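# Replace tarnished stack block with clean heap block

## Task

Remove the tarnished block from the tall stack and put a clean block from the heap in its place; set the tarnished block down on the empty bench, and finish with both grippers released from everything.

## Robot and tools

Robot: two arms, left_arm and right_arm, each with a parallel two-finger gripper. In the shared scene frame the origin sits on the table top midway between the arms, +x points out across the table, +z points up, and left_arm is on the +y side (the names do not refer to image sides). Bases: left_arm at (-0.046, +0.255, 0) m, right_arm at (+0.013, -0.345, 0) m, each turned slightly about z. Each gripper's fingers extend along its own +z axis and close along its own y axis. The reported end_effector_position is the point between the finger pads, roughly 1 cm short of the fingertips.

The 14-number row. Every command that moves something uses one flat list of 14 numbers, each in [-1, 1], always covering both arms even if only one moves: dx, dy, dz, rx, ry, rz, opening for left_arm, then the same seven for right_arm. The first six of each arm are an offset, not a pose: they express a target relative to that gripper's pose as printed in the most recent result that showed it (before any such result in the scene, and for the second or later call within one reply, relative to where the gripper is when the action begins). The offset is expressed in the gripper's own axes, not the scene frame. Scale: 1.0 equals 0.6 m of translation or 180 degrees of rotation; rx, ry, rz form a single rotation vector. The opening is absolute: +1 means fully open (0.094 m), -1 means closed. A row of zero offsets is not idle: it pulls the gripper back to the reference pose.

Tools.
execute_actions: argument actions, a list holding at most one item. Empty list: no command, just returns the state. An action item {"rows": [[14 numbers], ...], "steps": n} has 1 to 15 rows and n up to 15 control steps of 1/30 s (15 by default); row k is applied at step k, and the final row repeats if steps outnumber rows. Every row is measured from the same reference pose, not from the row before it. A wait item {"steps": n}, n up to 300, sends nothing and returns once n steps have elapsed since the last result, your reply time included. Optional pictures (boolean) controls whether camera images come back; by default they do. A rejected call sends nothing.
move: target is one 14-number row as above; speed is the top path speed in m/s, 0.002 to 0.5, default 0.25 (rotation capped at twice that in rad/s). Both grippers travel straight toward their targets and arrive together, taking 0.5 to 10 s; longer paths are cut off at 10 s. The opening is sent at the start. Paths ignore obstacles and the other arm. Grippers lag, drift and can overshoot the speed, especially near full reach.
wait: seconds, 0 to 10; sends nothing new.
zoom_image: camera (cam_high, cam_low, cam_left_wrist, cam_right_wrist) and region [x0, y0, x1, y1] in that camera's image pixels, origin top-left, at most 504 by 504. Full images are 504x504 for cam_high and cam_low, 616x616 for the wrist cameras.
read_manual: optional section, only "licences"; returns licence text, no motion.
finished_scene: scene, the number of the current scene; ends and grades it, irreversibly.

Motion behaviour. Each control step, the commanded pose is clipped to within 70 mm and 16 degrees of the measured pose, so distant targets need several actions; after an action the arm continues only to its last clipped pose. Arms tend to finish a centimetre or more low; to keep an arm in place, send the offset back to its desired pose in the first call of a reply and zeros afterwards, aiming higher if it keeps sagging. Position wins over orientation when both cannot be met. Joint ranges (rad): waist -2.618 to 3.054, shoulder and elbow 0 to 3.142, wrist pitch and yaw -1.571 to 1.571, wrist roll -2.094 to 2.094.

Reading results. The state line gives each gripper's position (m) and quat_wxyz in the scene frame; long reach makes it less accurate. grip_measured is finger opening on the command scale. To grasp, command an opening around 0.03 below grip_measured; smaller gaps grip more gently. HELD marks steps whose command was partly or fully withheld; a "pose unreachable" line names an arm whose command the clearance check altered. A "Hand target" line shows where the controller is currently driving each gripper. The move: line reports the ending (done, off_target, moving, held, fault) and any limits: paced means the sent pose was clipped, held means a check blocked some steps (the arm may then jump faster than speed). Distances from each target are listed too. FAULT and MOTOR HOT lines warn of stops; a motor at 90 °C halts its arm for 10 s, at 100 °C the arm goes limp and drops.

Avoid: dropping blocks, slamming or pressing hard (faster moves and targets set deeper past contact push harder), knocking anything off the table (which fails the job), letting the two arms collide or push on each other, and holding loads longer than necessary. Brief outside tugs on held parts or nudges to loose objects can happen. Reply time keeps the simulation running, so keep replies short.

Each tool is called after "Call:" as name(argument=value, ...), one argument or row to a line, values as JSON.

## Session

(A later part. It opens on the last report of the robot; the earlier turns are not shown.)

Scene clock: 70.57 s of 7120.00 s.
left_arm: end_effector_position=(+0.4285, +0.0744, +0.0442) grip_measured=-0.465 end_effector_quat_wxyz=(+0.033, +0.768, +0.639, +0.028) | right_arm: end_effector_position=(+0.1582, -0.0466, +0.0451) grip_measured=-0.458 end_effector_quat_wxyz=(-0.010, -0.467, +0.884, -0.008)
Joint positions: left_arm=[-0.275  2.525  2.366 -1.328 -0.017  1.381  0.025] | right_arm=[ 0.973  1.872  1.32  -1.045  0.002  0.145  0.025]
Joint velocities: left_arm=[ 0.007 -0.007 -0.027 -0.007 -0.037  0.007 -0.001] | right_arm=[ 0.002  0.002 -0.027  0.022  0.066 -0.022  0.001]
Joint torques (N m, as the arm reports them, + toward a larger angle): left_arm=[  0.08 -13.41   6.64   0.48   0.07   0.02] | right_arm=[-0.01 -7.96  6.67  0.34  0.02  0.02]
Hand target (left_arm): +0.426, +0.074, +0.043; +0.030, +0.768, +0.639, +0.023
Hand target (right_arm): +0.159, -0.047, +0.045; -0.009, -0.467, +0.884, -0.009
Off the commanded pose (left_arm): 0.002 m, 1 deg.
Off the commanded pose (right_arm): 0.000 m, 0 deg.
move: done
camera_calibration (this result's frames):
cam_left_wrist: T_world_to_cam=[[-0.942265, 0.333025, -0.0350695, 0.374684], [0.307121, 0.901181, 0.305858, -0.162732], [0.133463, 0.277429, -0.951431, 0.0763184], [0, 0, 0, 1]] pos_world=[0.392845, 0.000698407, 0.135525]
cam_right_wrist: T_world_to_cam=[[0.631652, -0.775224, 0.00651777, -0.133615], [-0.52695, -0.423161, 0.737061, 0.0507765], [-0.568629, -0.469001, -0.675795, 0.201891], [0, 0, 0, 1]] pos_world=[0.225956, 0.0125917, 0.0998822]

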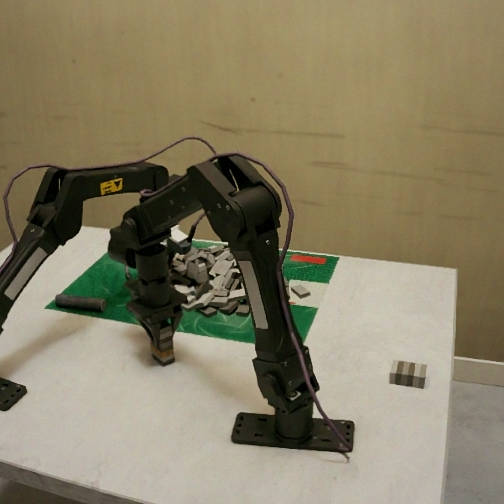

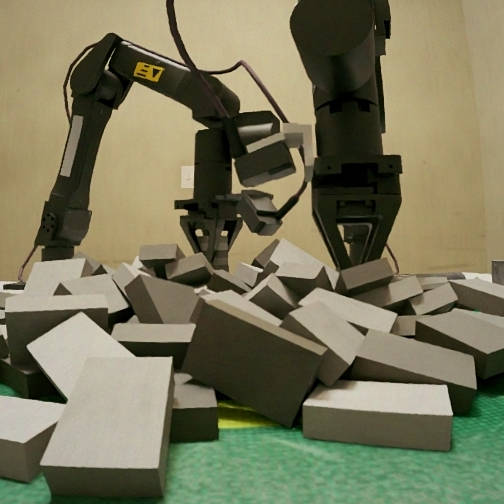

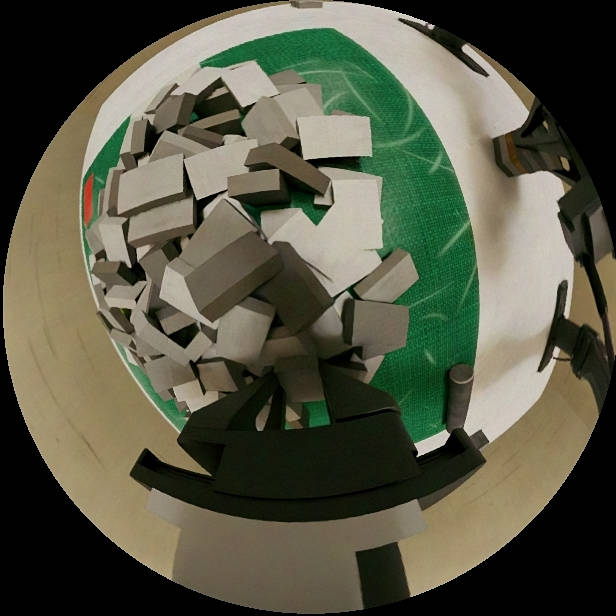

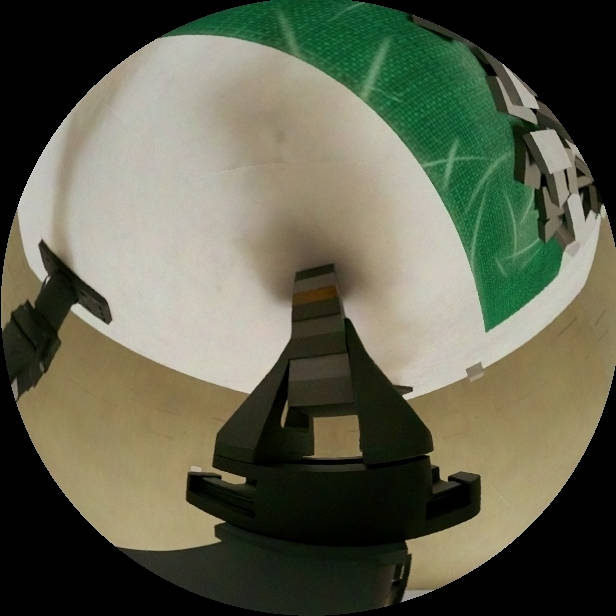

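Call:
move(
  target=[0,0,-0.08,0,0,0,-0.5,-0.015,0,-0.08,0,-0.012,0,-0.5],
  speed=0.06,
)

Call:
zoom_image(
  camera="cam_high",
  region=[110, 250, 230, 375],
)

Scene clock: 78.43 s of 7120.00 s.
left_arm: end_effector_position=(+0.4249, +0.0759, +0.0902) grip_measured=-0.465 end_effector_quat_wxyz=(+0.035, +0.768, +0.639, +0.029) | right_arm: end_effector_position=(+0.1589, -0.0453, +0.0709) grip_measured=-0.458 end_effector_quat_wxyz=(-0.018, -0.467, +0.884, -0.015)
Joint positions: left_arm=[-0.275  2.557  2.611 -1.536 -0.017  1.381  0.025] | right_arm=[ 0.973  1.872  1.425 -1.171  0.002  0.145  0.025]
Joint velocities: left_arm=[-0.012  0.002  0.042  0.022 -0.037 -0.051  0.   ] | right_arm=[-0.007 -0.017 -0.007 -0.007 -0.022 -0.037  0.   ]
Joint torques (N m, as the arm reports them, + toward a larger angle): left_arm=[ -0.09 -12.59   8.91   0.33   0.01   0.  ] | right_arm=[ -0.13 -10.9   10.35   0.12   0.03   0.01]
Hand target (left_arm): +0.424, +0.075, +0.092; +0.033, +0.768, +0.639, +0.028
Hand target (right_arm): +0.164, -0.039, +0.093; +0.007, -0.467, +0.884, +0.001
Off the commanded pose (left_arm): 0.002 m, 0 deg.
Off the commanded pose (right_arm): 0.024 m, 3 deg.
After step 90, 3.37 s passed at rest.
move: off_target (right_arm)
camera_calibration (this result's frames):
cam_left_wrist: T_world_to_cam=[[-0.942069, 0.332929, -0.040797, 0.372842], [0.305419, 0.901721, 0.305973, -0.176378], [0.138655, 0.275787, -0.951166, 0.11811], [0, 0, 0, 1]] pos_world=[0.388736, 0.00234103, 0.18152]
cam_right_wrist: T_world_to_cam=[[0.631755, -0.775013, 0.0154831, -0.13381], [-0.519985, -0.408886, 0.749952, 0.0313099], [-0.574892, -0.481837, -0.661311, 0.219673], [0, 0, 0, 1]] pos_world=[0.227104, 0.0149447, 0.123863]

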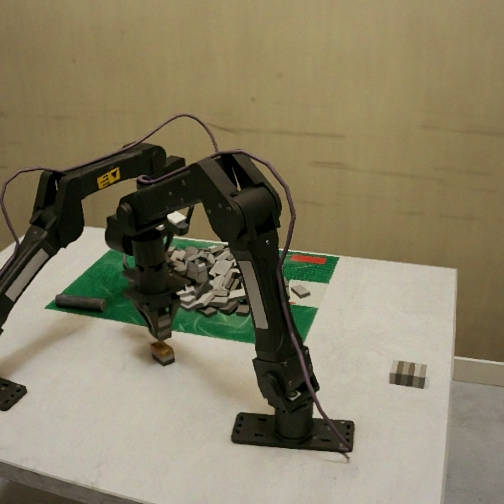

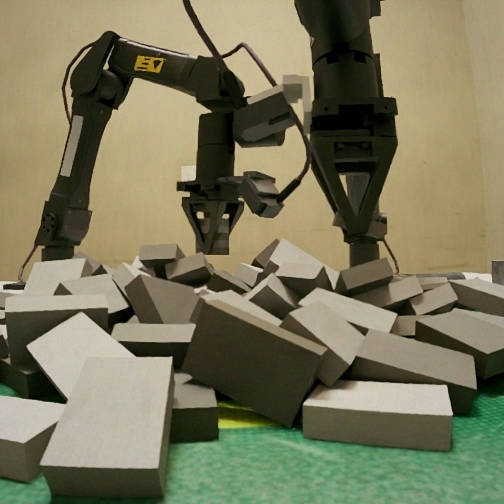

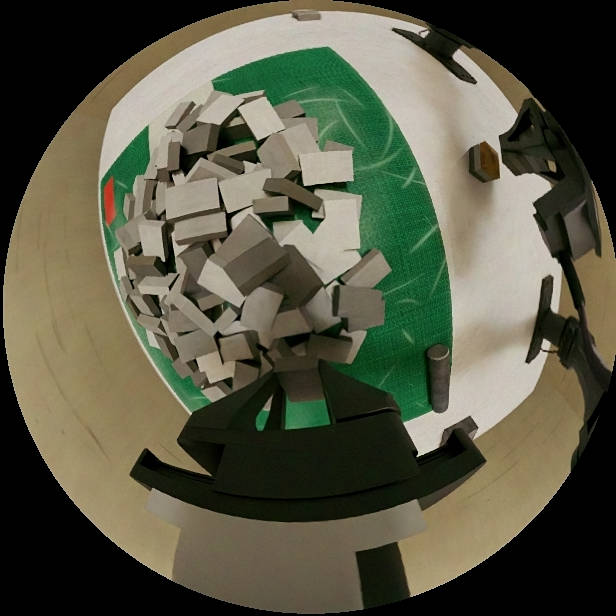

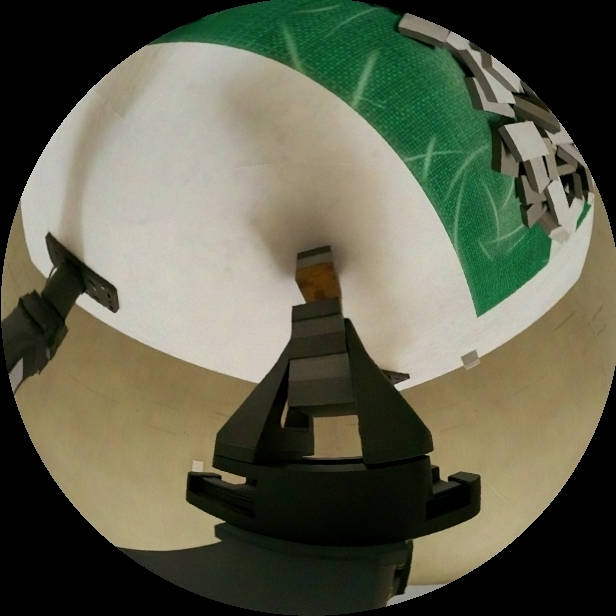

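Region (110, 250, 230, 375) of cam_high's 504x504 image, scaled by 4.032, with more detail than that image has; it fills the left 484 columns of this view, and the rest is white.

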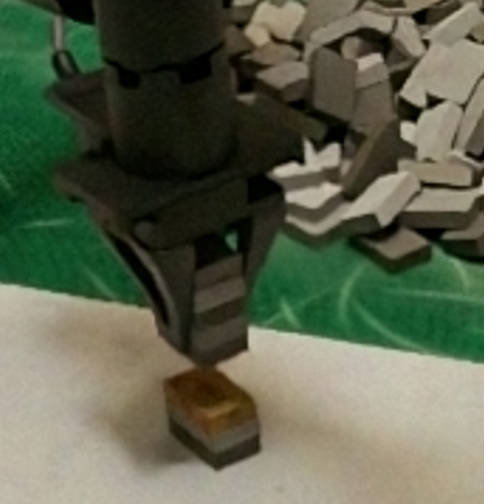

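Call:
move(
  target=[-0.021,-0.433,0.028,0.028,-0.006,0.133,-0.5,0.206,-0.363,-0.117,0,-0.015,0,-0.5],
  speed=0.15,
)

Call:
move(
  target=[0,0,0.055,0,0,0,-0.5,0,0,-0.02,0,0,0,-0.5],
  speed=0.04,
)

Call:
zoom_image(
  camera="cam_high",
  region=[50, 280, 190, 380],
)

Scene clock: 92.43 s of 7120.00 s.
left_arm: end_effector_position=(+0.1755, +0.1150, +0.0478) grip_measured=-0.465 end_effector_quat_wxyz=(-0.006, +0.881, +0.474, +0.002) | right_arm: end_effector_position=(+0.2689, -0.2705, +0.1311) grip_measured=-0.459 end_effector_quat_wxyz=(-0.025, -0.466, +0.885, -0.004)
Joint positions: left_arm=[-0.479  1.598  1.009 -0.99  -0.01   1.577  0.025] | right_arm=[ 0.149  1.594  1.34  -1.365  0.018 -0.676  0.025]
Joint velocities: left_arm=[ 0.002 -0.012  0.007  0.007 -0.051 -0.022 -0.   ] | right_arm=[-0.012 -0.012  0.017 -0.066  0.022 -0.022 -0.001]
Joint torques (N m, as the arm reports them, + toward a larger angle): left_arm=[-0.71 -7.51  4.43  0.43  0.14  0.1 ] | right_arm=[-0.51 -8.12 10.56  0.11 -0.13 -0.12]
Hand target (left_arm): +0.171, +0.113, +0.048; +0.000, +0.885, +0.467, -0.000
Hand target (right_arm): +0.273, -0.269, +0.149; +0.001, -0.467, +0.884, -0.005
Off the commanded pose (left_arm): 0.008 m, 1 deg.
Off the commanded pose (right_arm): 0.018 m, 3 deg.
After step 90, 8.67 s passed at rest.
move: off_target (right_arm)
camera_calibration (this result's frames):
cam_left_wrist: T_world_to_cam=[[-0.736723, 0.673595, 0.0592311, 0.0431822], [0.656691, 0.691839, 0.300193, -0.15972], [0.16123, 0.260056, -0.952038, 0.0994381], [0, 0, 0, 1]] pos_world=[0.120668, 0.0555537, 0.140058]
cam_right_wrist: T_world_to_cam=[[0.629335, -0.777101, -0.00715499, -0.375726], [-0.505098, -0.416016, 0.756179, -0.055522], [-0.590604, -0.472276, -0.654326, 0.220132], [0, 0, 0, 1]] pos_world=[0.338425, -0.211112, 0.183335]

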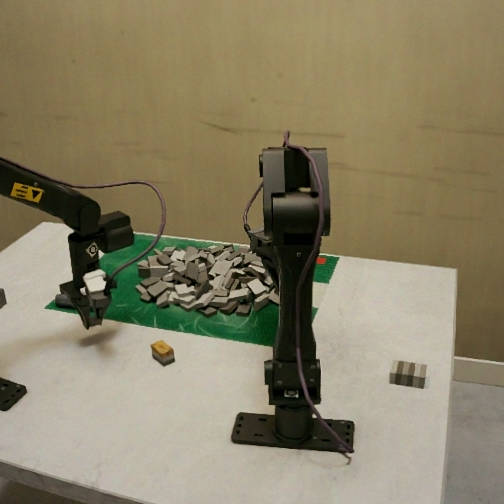

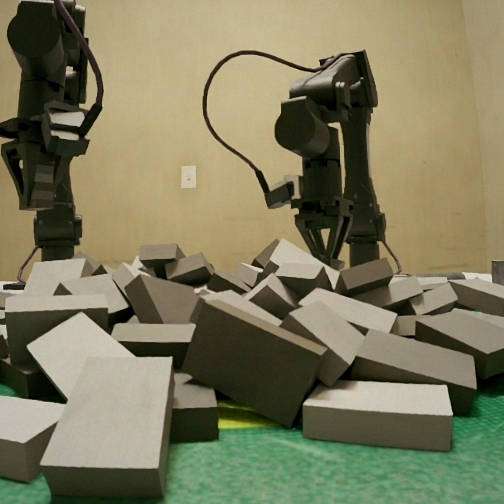

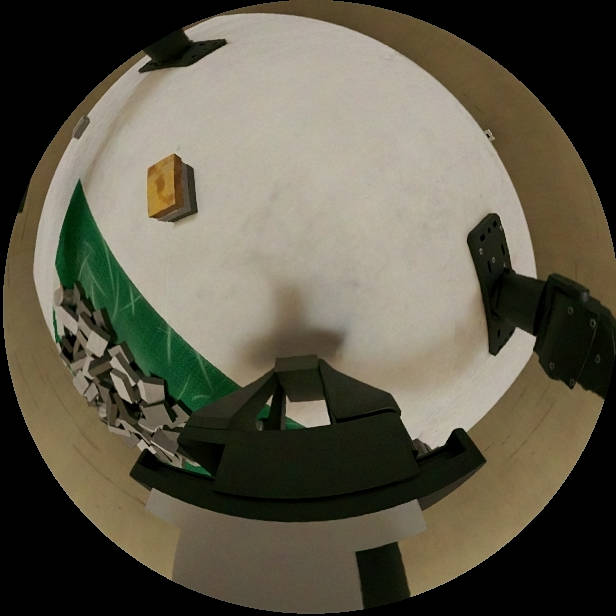

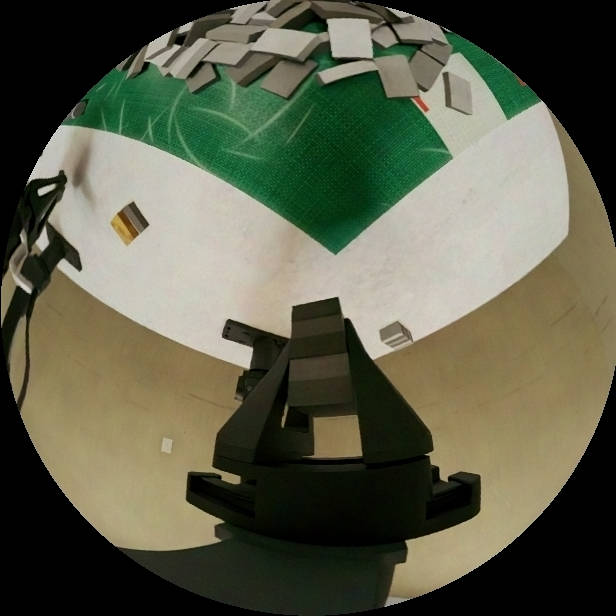

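Scene clock: 93.70 s of 7120.00 s.
left_arm: end_effector_position=(+0.1810, +0.1114, +0.0231) grip_measured=-0.465 end_effector_quat_wxyz=(+0.005, +0.881, +0.474, +0.009) | right_arm: end_effector_position=(+0.2653, -0.2716, +0.1309) grip_measured=-0.459 end_effector_quat_wxyz=(-0.038, -0.466, +0.884, -0.002)
Joint positions: left_arm=[-0.479  1.637  0.943 -0.859 -0.01   1.577  0.025] | right_arm=[ 0.149  1.605  1.349 -1.39   0.018 -0.676  0.025]
Joint velocities: left_arm=[-0.007 -0.002  0.002 -0.007 -0.007  0.022  0.   ] | right_arm=[-0.002  0.012  0.002 -0.051 -0.022  0.051  0.001]
Joint torques (N m, as the arm reports them, + toward a larger angle): left_arm=[ 0.22 -5.3   4.15  0.49  0.02  0.04] | right_arm=[ 0.03 -6.63 10.5   0.05 -0.02  0.03]
Hand target (left_arm): +0.176, +0.115, +0.015; -0.006, +0.881, +0.474, +0.002
Hand target (right_arm): +0.269, -0.270, +0.143; -0.025, -0.466, +0.885, -0.004
Off the commanded pose (left_arm): 0.011 m, 2 deg.
Off the commanded pose (right_arm): 0.013 m, 2 deg.
move: off_target (left_arm, right_arm)
camera_calibration (this result's frames):
cam_left_wrist: T_world_to_cam=[[-0.737744, 0.674259, 0.0332894, 0.0518627], [0.650019, 0.696181, 0.304643, -0.152822], [0.182233, 0.246387, -0.951885, 0.0736673], [0, 0, 0, 1]] pos_world=[0.124174, 0.0532719, 0.114952]
cam_right_wrist: T_world_to_cam=[[0.629319, -0.776955, -0.0172873, -0.372952], [-0.485392, -0.410336, 0.772023, -0.063334], [-0.606921, -0.477457, -0.63536, 0.217803], [0, 0, 0, 1]] pos_world=[0.336153, -0.211763, 0.180831]

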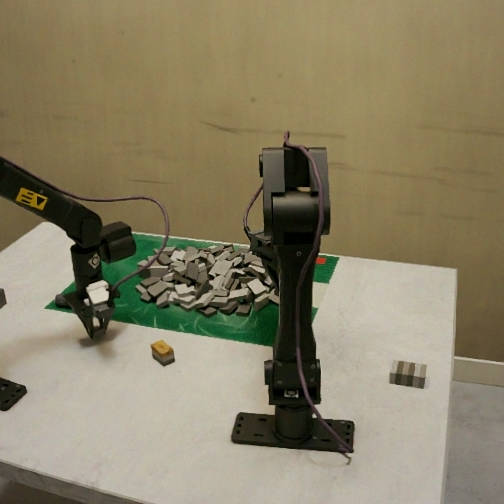

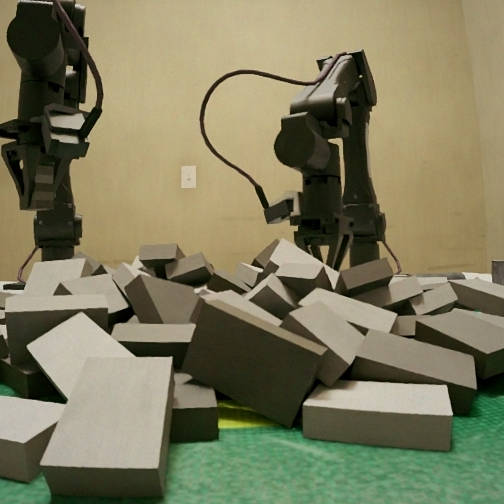

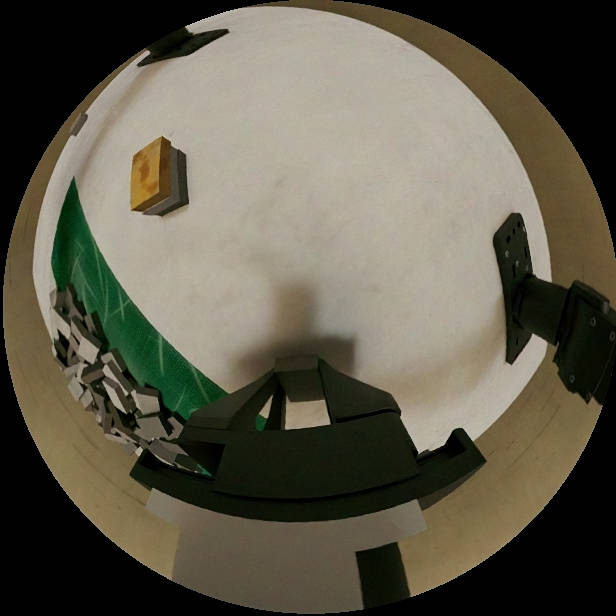

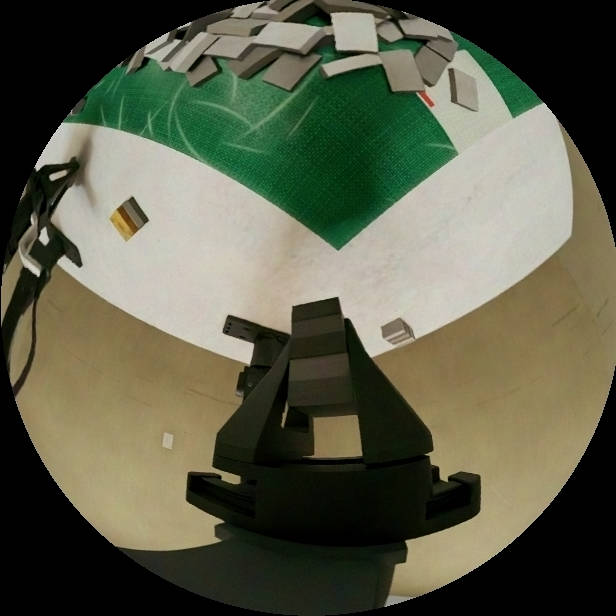

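Region (50, 280, 190, 380) of cam_high's 504x504 image, scaled by 3.600, with more detail than that image has; it fills the top 360 rows of this view, and the rest is white.

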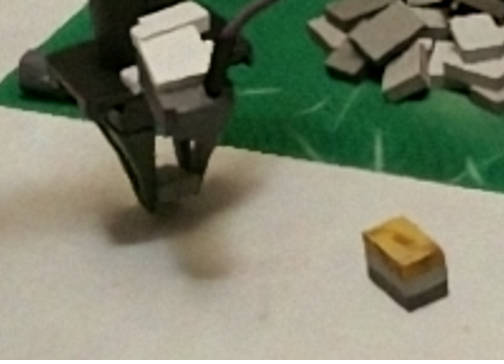

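Call:
move(
  target=[0,-0.008,0.025,0,0,0,-0.5,0,0,-0.015,0.012,-0.022,0,-0.5],
  speed=0.03,
)

Call:
move(
  target=[0,0,0,0,0,0,-0.2,0,0,-0.015,0.006,-0.01,0,-0.5],
)

Call:
move(
  target=[0,0,-0.08,0,0,0,-0.2,0,0,-0.015,0.006,-0.01,0,-0.5],
  speed=0.15,
)

Call:
move(
  target=[-0.247,0.105,-0.01,0,0,0,-0.2,0,0,-0.015,0.006,-0.01,0,-0.5],
)

Call:
zoom_image(
  camera="cam_left_wrist",
  region=[200, 250, 420, 430],
)

Scene clock: 106.87 s of 7120.00 s.
left_arm: end_effector_position=(+0.1831, +0.1100, +0.0161) grip_measured=-0.465 end_effector_quat_wxyz=(+0.016, +0.880, +0.474, +0.015) | right_arm: end_effector_position=(+0.2617, -0.2720, +0.1280) grip_measured=-0.459 end_effector_quat_wxyz=(-0.031, -0.467, +0.884, -0.002)
Joint positions: left_arm=[-0.479  1.637  0.912 -0.803 -0.01   1.577  0.025] | right_arm=[ 0.149  1.577  1.311 -1.364  0.015 -0.678  0.025]
Joint velocities: left_arm=[-0.007 -0.012 -0.012 -0.037  0.037  0.037 -0.   ] | right_arm=[ 0.002 -0.007 -0.022 -0.022 -0.051 -0.037 -0.   ]
Joint torques (N m, as the arm reports them, + toward a larger angle): left_arm=[ 0.14 -5.4   3.97  0.52  0.01  0.03] | right_arm=[-0.64 -8.79  7.62  0.46 -0.17 -0.05]
Hand target (left_arm): +0.177, +0.114, +0.008; +0.005, +0.881, +0.474, +0.009
Hand target (right_arm): +0.266, -0.271, +0.140; +0.001, -0.466, +0.885, -0.003
Off the commanded pose (left_arm): 0.011 m, 1 deg.
Off the commanded pose (right_arm): 0.013 m, 4 deg.
After step 90, 8.63 s passed at rest.
move: off_target (left_arm, right_arm)
camera_calibration (this result's frames):
cam_left_wrist: T_world_to_cam=[[-0.738179, 0.674542, 0.0092065, 0.0549501], [0.643745, 0.700264, 0.308581, -0.150475], [0.201704, 0.233715, -0.951153, 0.0648303], [0, 0, 0, 1]] pos_world=[0.124354, 0.0531546, 0.107592]
cam_right_wrist: T_world_to_cam=[[0.63083, -0.775777, -0.0149418, -0.371441], [-0.49482, -0.417051, 0.762379, -0.0611732], [-0.597668, -0.473538, -0.646958, 0.213659], [0, 0, 0, 1]] pos_world=[0.331743, -0.212492, 0.179315]

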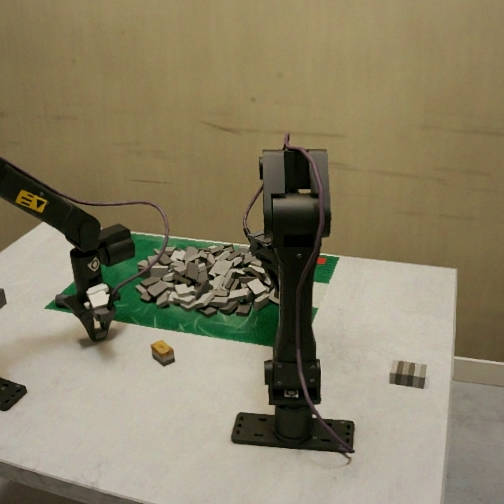

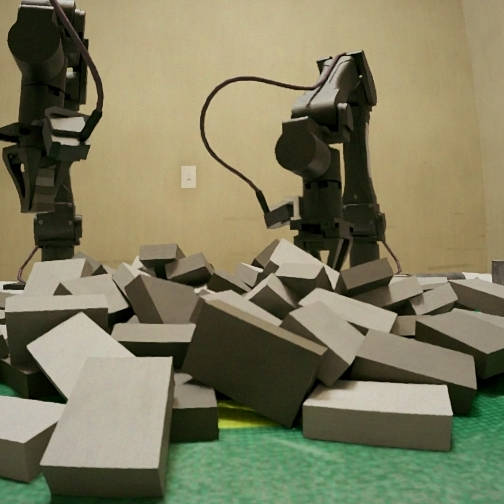

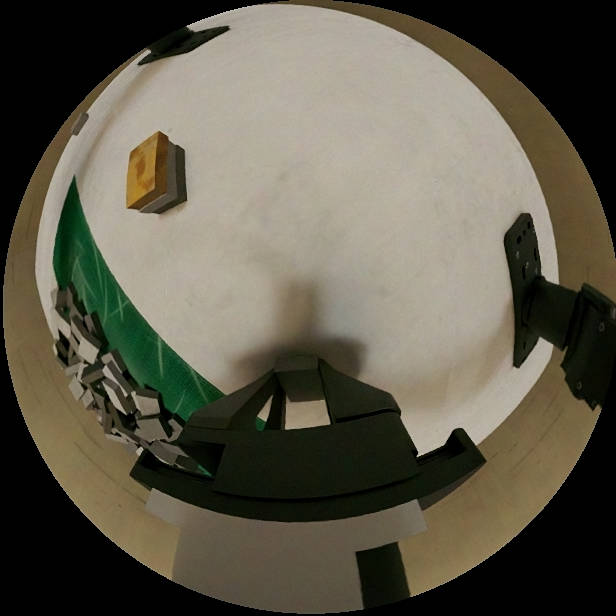

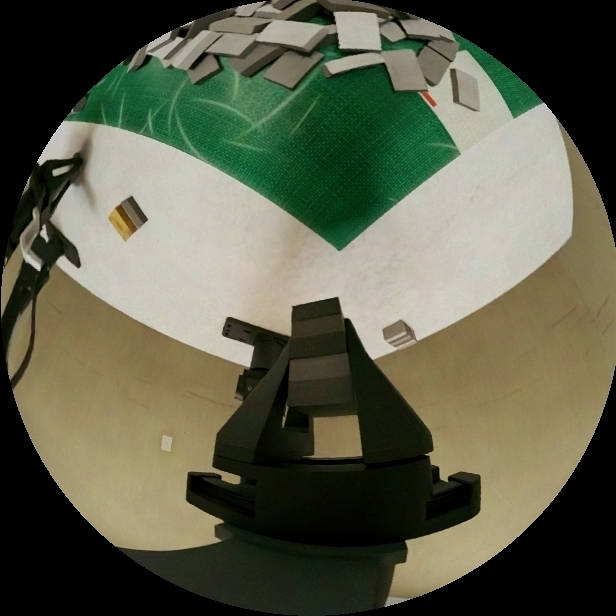

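Scene clock: 107.57 s of 7120.00 s.
left_arm: end_effector_position=(+0.1831, +0.1100, +0.0161) grip_measured=-0.202 end_effector_quat_wxyz=(+0.016, +0.880, +0.474, +0.015) | right_arm: end_effector_position=(+0.2598, -0.2726, +0.1261) grip_measured=-0.459 end_effector_quat_wxyz=(-0.034, -0.467, +0.884, -0.001)
Joint positions: left_arm=[-0.479  1.637  0.912 -0.803 -0.01   1.577  0.037] | right_arm=[ 0.149  1.577  1.303 -1.363  0.015 -0.678  0.025]
Joint velocities: left_arm=[ 0.002 -0.002  0.012 -0.022 -0.037  0.081  0.001] | right_arm=[-0.017  0.002 -0.007 -0.037 -0.022  0.037 -0.001]
Joint torques (N m, as the arm reports them, + toward a larger angle): left_arm=[ 0.05 -6.2   5.88  0.48  0.02  0.01] | right_arm=[-0.23 -8.04  7.96  0.24 -0.08 -0.01]
Hand target (left_arm): +0.183, +0.110, +0.016; +0.016, +0.880, +0.474, +0.015
Hand target (right_arm): +0.262, -0.272, +0.137; -0.013, -0.467, +0.884, -0.003
Off the commanded pose (left_arm): 0.000 m, 0 deg.
Off the commanded pose (right_arm): 0.011 m, 3 deg.
move: off_target (right_arm)
camera_calibration (this result's frames):
cam_left_wrist: T_world_to_cam=[[-0.738179, 0.674542, 0.0092065, 0.0549501], [0.643745, 0.700264, 0.308581, -0.150475], [0.201704, 0.233715, -0.951153, 0.0648303], [0, 0, 0, 1]] pos_world=[0.124354, 0.0531546, 0.107592]
cam_right_wrist: T_world_to_cam=[[0.63071, -0.775813, -0.0178429, -0.370339], [-0.489234, -0.415368, 0.766889, -0.0624485], [-0.602375, -0.474955, -0.641531, 0.211197], [0, 0, 0, 1]] pos_world=[0.330245, -0.212944, 0.176773]

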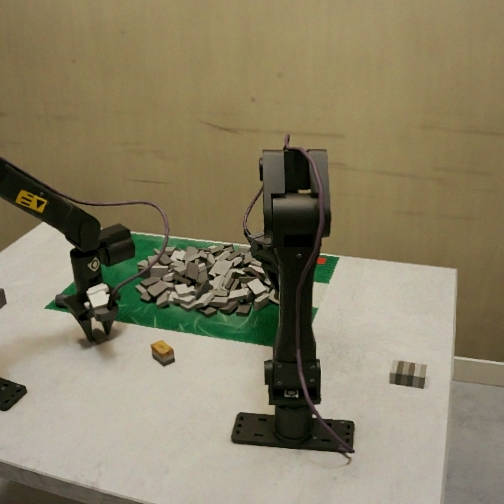

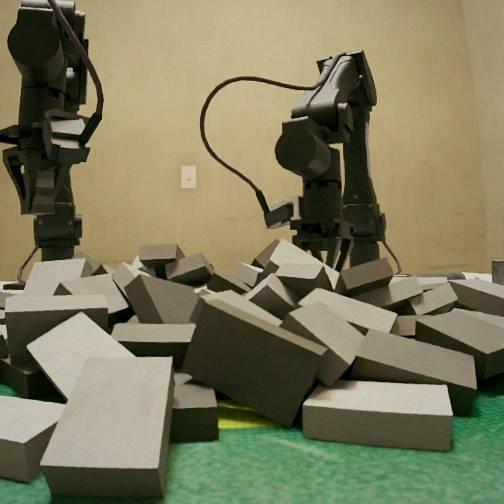

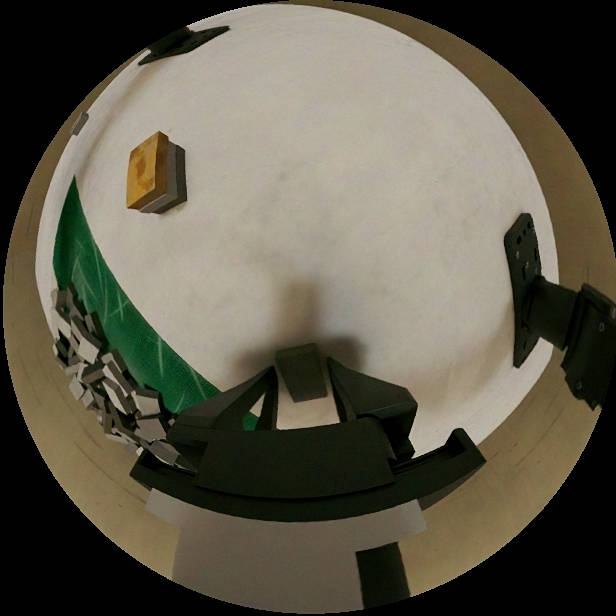

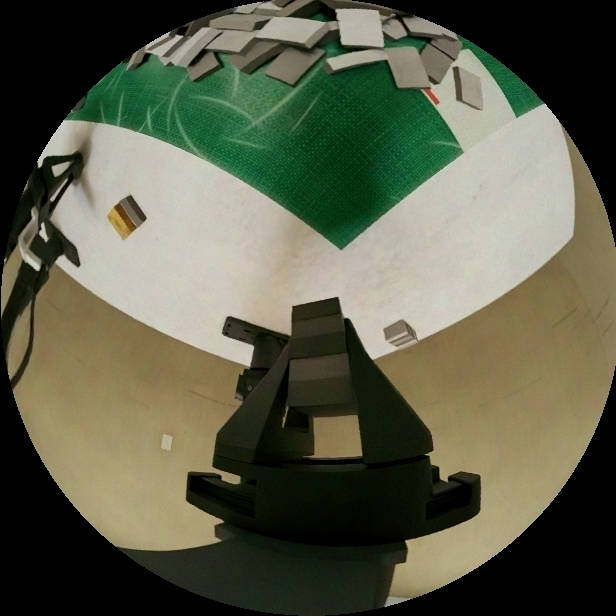

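Scene clock: 108.60 s of 7120.00 s.
left_arm: end_effector_position=(+0.1795, +0.1123, +0.0556) grip_measured=-0.202 end_effector_quat_wxyz=(+0.012, +0.880, +0.474, +0.012) | right_arm: end_effector_position=(+0.2581, -0.2731, +0.1244) grip_measured=-0.459 end_effector_quat_wxyz=(-0.038, -0.466, +0.884, -0.000)
Joint positions: left_arm=[-0.479  1.568  1.011 -0.981 -0.01   1.577  0.037] | right_arm=[ 0.149  1.577  1.295 -1.363  0.015 -0.678  0.025]
Joint velocities: left_arm=[-0.017 -0.002  0.007 -0.022 -0.051  0.066  0.   ] | right_arm=[-0.032 -0.017 -0.002 -0.007  0.051  0.037 -0.001]
Joint torques (N m, as the arm reports them, + toward a larger angle): left_arm=[-0.15 -6.73  8.15  0.22  0.03  0.  ] | right_arm=[-0.25 -8.08  7.95  0.23 -0.08 -0.02]
Hand target (left_arm): +0.181, +0.111, +0.064; +0.016, +0.880, +0.474, +0.015
Hand target (right_arm): +0.260, -0.272, +0.135; -0.016, -0.467, +0.884, -0.002
Off the commanded pose (left_arm): 0.009 m, 1 deg.
Off the commanded pose (right_arm): 0.011 m, 2 deg.
move: off_target (right_arm)
camera_calibration (this result's frames):
cam_left_wrist: T_world_to_cam=[[-0.738062, 0.674466, 0.0189917, 0.0498605], [0.646303, 0.698599, 0.307003, -0.162186], [0.193796, 0.238862, -0.951519, 0.103448], [0, 0, 0, 1]] pos_world=[0.121574, 0.054964, 0.147277]
cam_right_wrist: T_world_to_cam=[[0.630584, -0.775851, -0.020453, -0.369349], [-0.484179, -0.413846, 0.77091, -0.0635725], [-0.606576, -0.476221, -0.636615, 0.208966], [0, 0, 0, 1]] pos_world=[0.328879, -0.213355, 0.174485]

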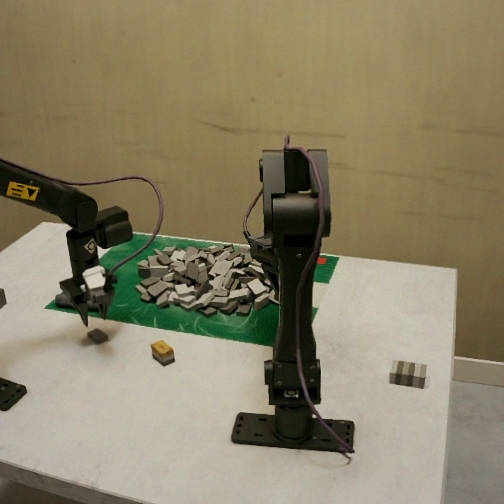

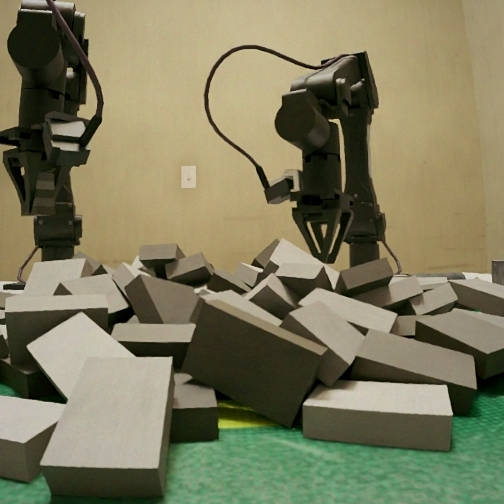

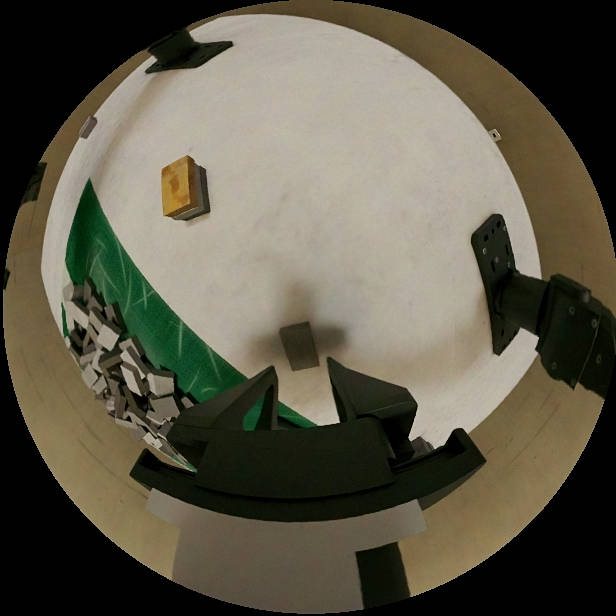

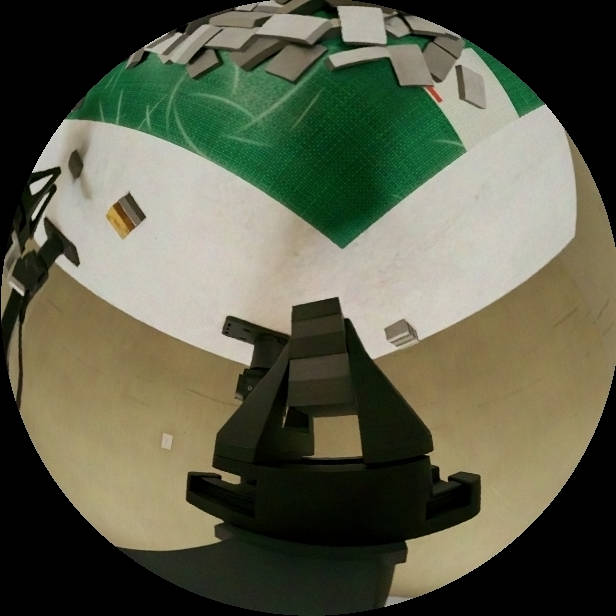

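Scene clock: 109.90 s of 7120.00 s.
left_arm: end_effector_position=(+0.1471, -0.0439, +0.0617) grip_measured=-0.202 end_effector_quat_wxyz=(+0.019, +0.883, +0.470, +0.010) | right_arm: end_effector_position=(+0.2562, -0.2737, +0.1226) grip_measured=-0.459 end_effector_quat_wxyz=(-0.042, -0.466, +0.884, +0.000)
Joint positions: left_arm=[-0.912  1.885  1.405 -1.053 -0.016  1.154  0.037] | right_arm=[ 0.149  1.577  1.288 -1.363  0.015 -0.678  0.025]
Joint velocities: left_arm=[-0.007  0.017  0.002 -0.051 -0.037  0.007 -0.   ] | right_arm=[ 0.002 -0.002  0.012 -0.081 -0.007 -0.051 -0.001]
Joint torques (N m, as the arm reports them, + toward a larger angle): left_arm=[ 0.03 -7.61  8.73  0.28 -0.02 -0.07] | right_arm=[-0.27 -8.05  7.96  0.22 -0.08 -0.01]
Hand target (left_arm): +0.148, -0.045, +0.062; +0.012, +0.880, +0.474, +0.010
Hand target (right_arm): +0.258, -0.273, +0.133; -0.020, -0.467, +0.884, -0.001
Off the commanded pose (left_arm): 0.004 m, 1 deg.
Off the commanded pose (right_arm): 0.011 m, 3 deg.
move: off_target (right_arm)
camera_calibration (this result's frames):
cam_left_wrist: T_world_to_cam=[[-0.731576, 0.681714, 0.00788581, 0.131227], [0.652404, 0.696671, 0.298359, -0.0344422], [0.197902, 0.223417, -0.954421, 0.151661], [0, 0, 0, 1]] pos_world=[0.0884585, -0.0993479, 0.15399]
cam_right_wrist: T_world_to_cam=[[0.630424, -0.7759, -0.023352, -0.36825], [-0.478531, -0.412145, 0.775336, -0.0648828], [-0.611207, -0.477616, -0.631118, 0.206547], [0, 0, 0, 1]] pos_world=[0.327348, -0.213816, 0.172062]

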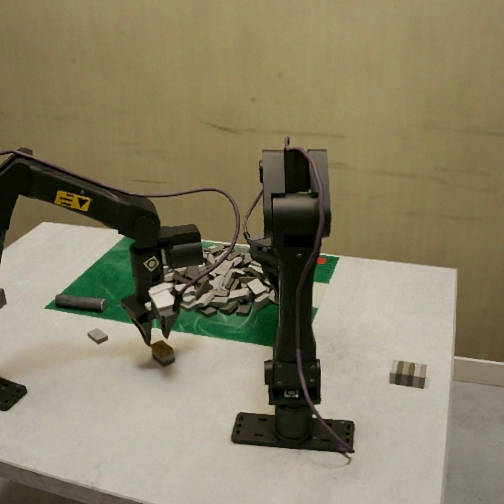

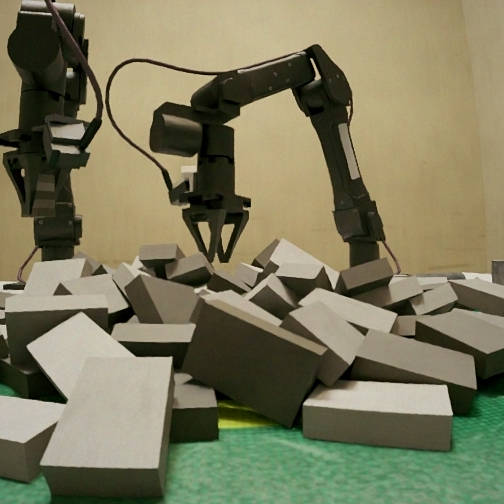

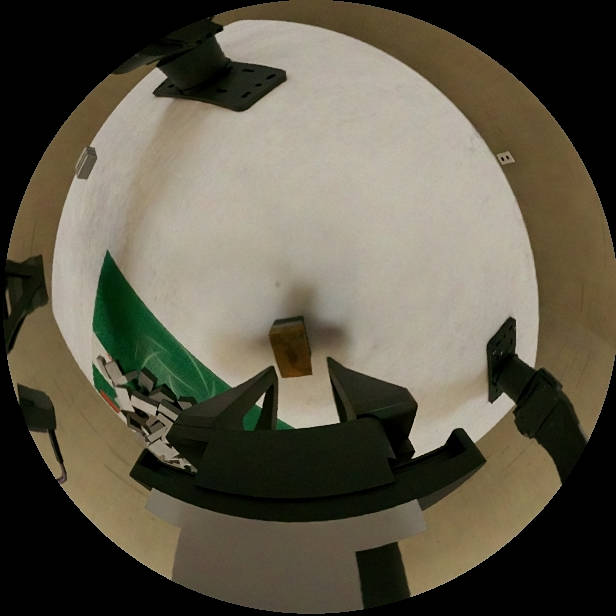

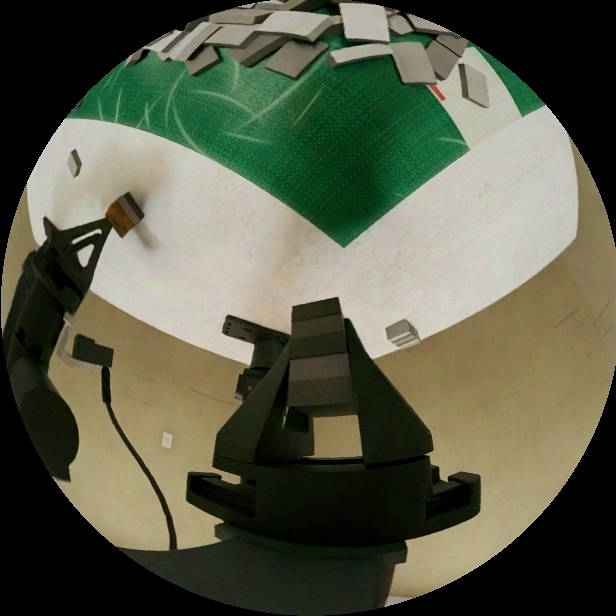

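Region (200, 250, 420, 430) of cam_left_wrist's 616x616 image, scaled by 2.291, with more detail than that image has; it fills the top 412 rows of this view, and the rest is white.

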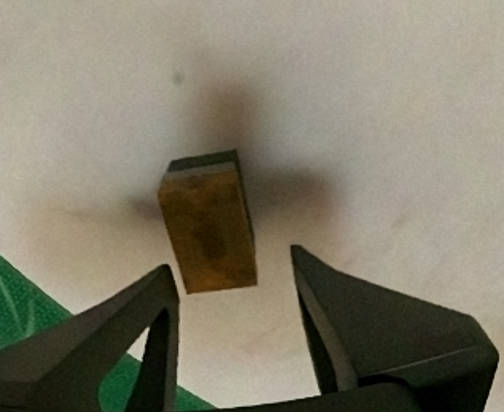

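Call:
execute_actions(
  actions=[],
)

Scene clock: 127.37 s of 7120.00 s.
left_arm: end_effector_position=(+0.1469, -0.0435, +0.0617) grip_measured=-0.202 end_effector_quat_wxyz=(+0.018, +0.882, +0.471, +0.010) | right_arm: end_effector_position=(+0.2562, -0.2737, +0.1226) grip_measured=-0.459 end_effector_quat_wxyz=(-0.042, -0.466, +0.884, +0.000)
Joint positions: left_arm=[-0.912  1.885  1.405 -1.055 -0.016  1.152  0.037] | right_arm=[ 0.149  1.577  1.288 -1.363  0.015 -0.678  0.025]
Joint velocities: left_arm=[-0.007 -0.002  0.012  0.022 -0.022  0.007 -0.   ] | right_arm=[ 0.002 -0.017  0.012 -0.051 -0.007 -0.051 -0.001]
Joint torques (N m, as the arm reports them, + toward a larger angle): left_arm=[-0.01 -7.58  8.72  0.28 -0.01 -0.08] | right_arm=[-0.24 -8.04  7.97  0.22 -0.07 -0.02]
Hand target (left_arm): +0.148, -0.045, +0.062; +0.012, +0.880, +0.474, +0.010
Hand target (right_arm): +0.258, -0.273, +0.133; -0.020, -0.467, +0.884, -0.001
Off the commanded pose (left_arm): 0.004 m, 1 deg.
Off the commanded pose (right_arm): 0.011 m, 3 deg.
Steps of this call (steps 1 to 90: nothing new was sent; then 14.47 s passed at rest). Readings (end_effector_position):
1: left_arm (+0.1471, -0.0438, +0.0617) | right_arm (+0.2562, -0.2737, +0.1226)
2: left_arm (+0.1470, -0.0437, +0.0617) | right_arm (+0.2562, -0.2737, +0.1226)
4: left_arm (+0.1470, -0.0436, +0.0617) | right_arm (+0.2562, -0.2737, +0.1226)
8: left_arm (+0.1469, -0.0435, +0.0617) | right_arm (+0.2562, -0.2737, +0.1226)
90: the state above
camera_calibration (this result's frames):
cam_left_wrist: T_world_to_cam=[[-0.732864, 0.680305, 0.00971674, 0.130784], [0.651392, 0.69745, 0.29875, -0.0343936], [0.196464, 0.225273, -0.954282, 0.151888], [0, 0, 0, 1]] pos_world=[0.0884102, -0.0992014, 0.153948]
cam_right_wrist: T_world_to_cam=[[0.630424, -0.7759, -0.023352, -0.36825], [-0.478531, -0.412145, 0.775336, -0.0648828], [-0.611207, -0.477616, -0.631118, 0.206547], [0, 0, 0, 1]] pos_world=[0.327348, -0.213816, 0.172062]

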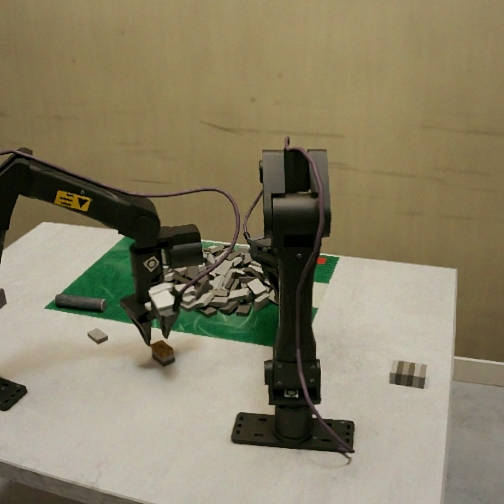

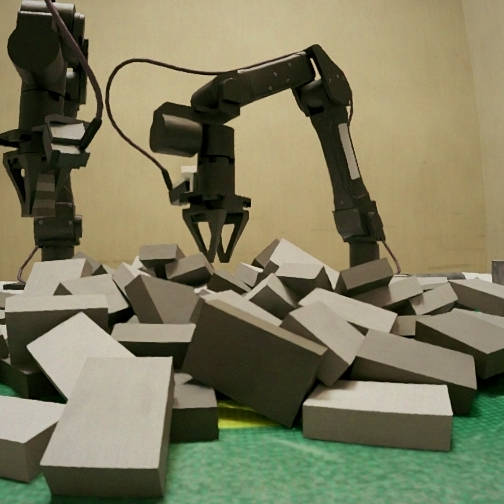

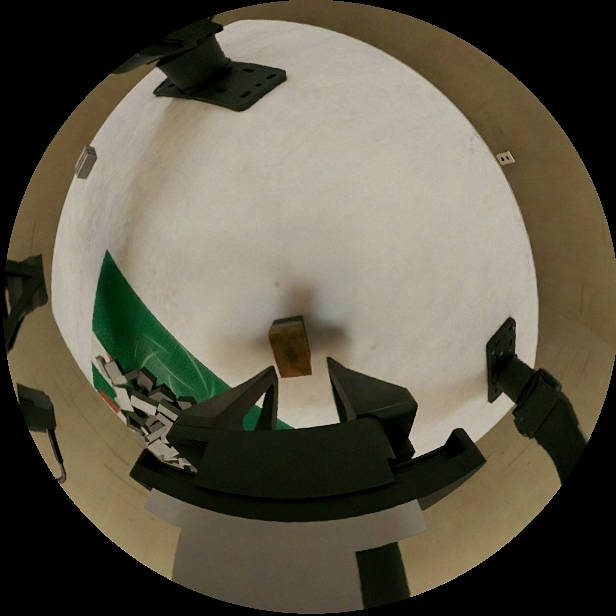

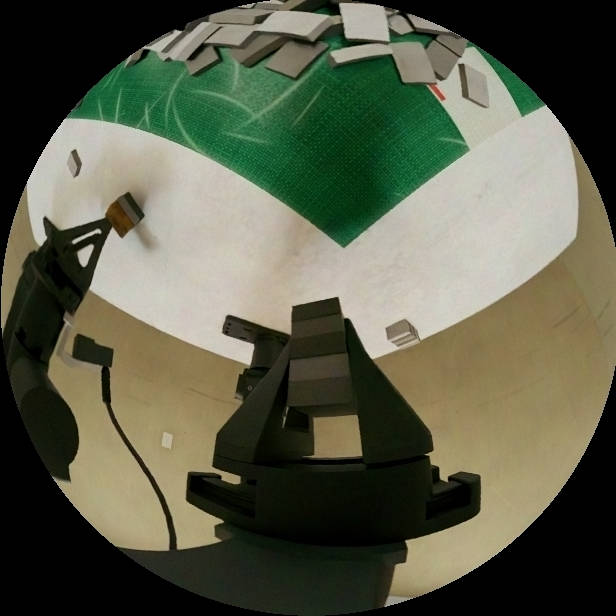

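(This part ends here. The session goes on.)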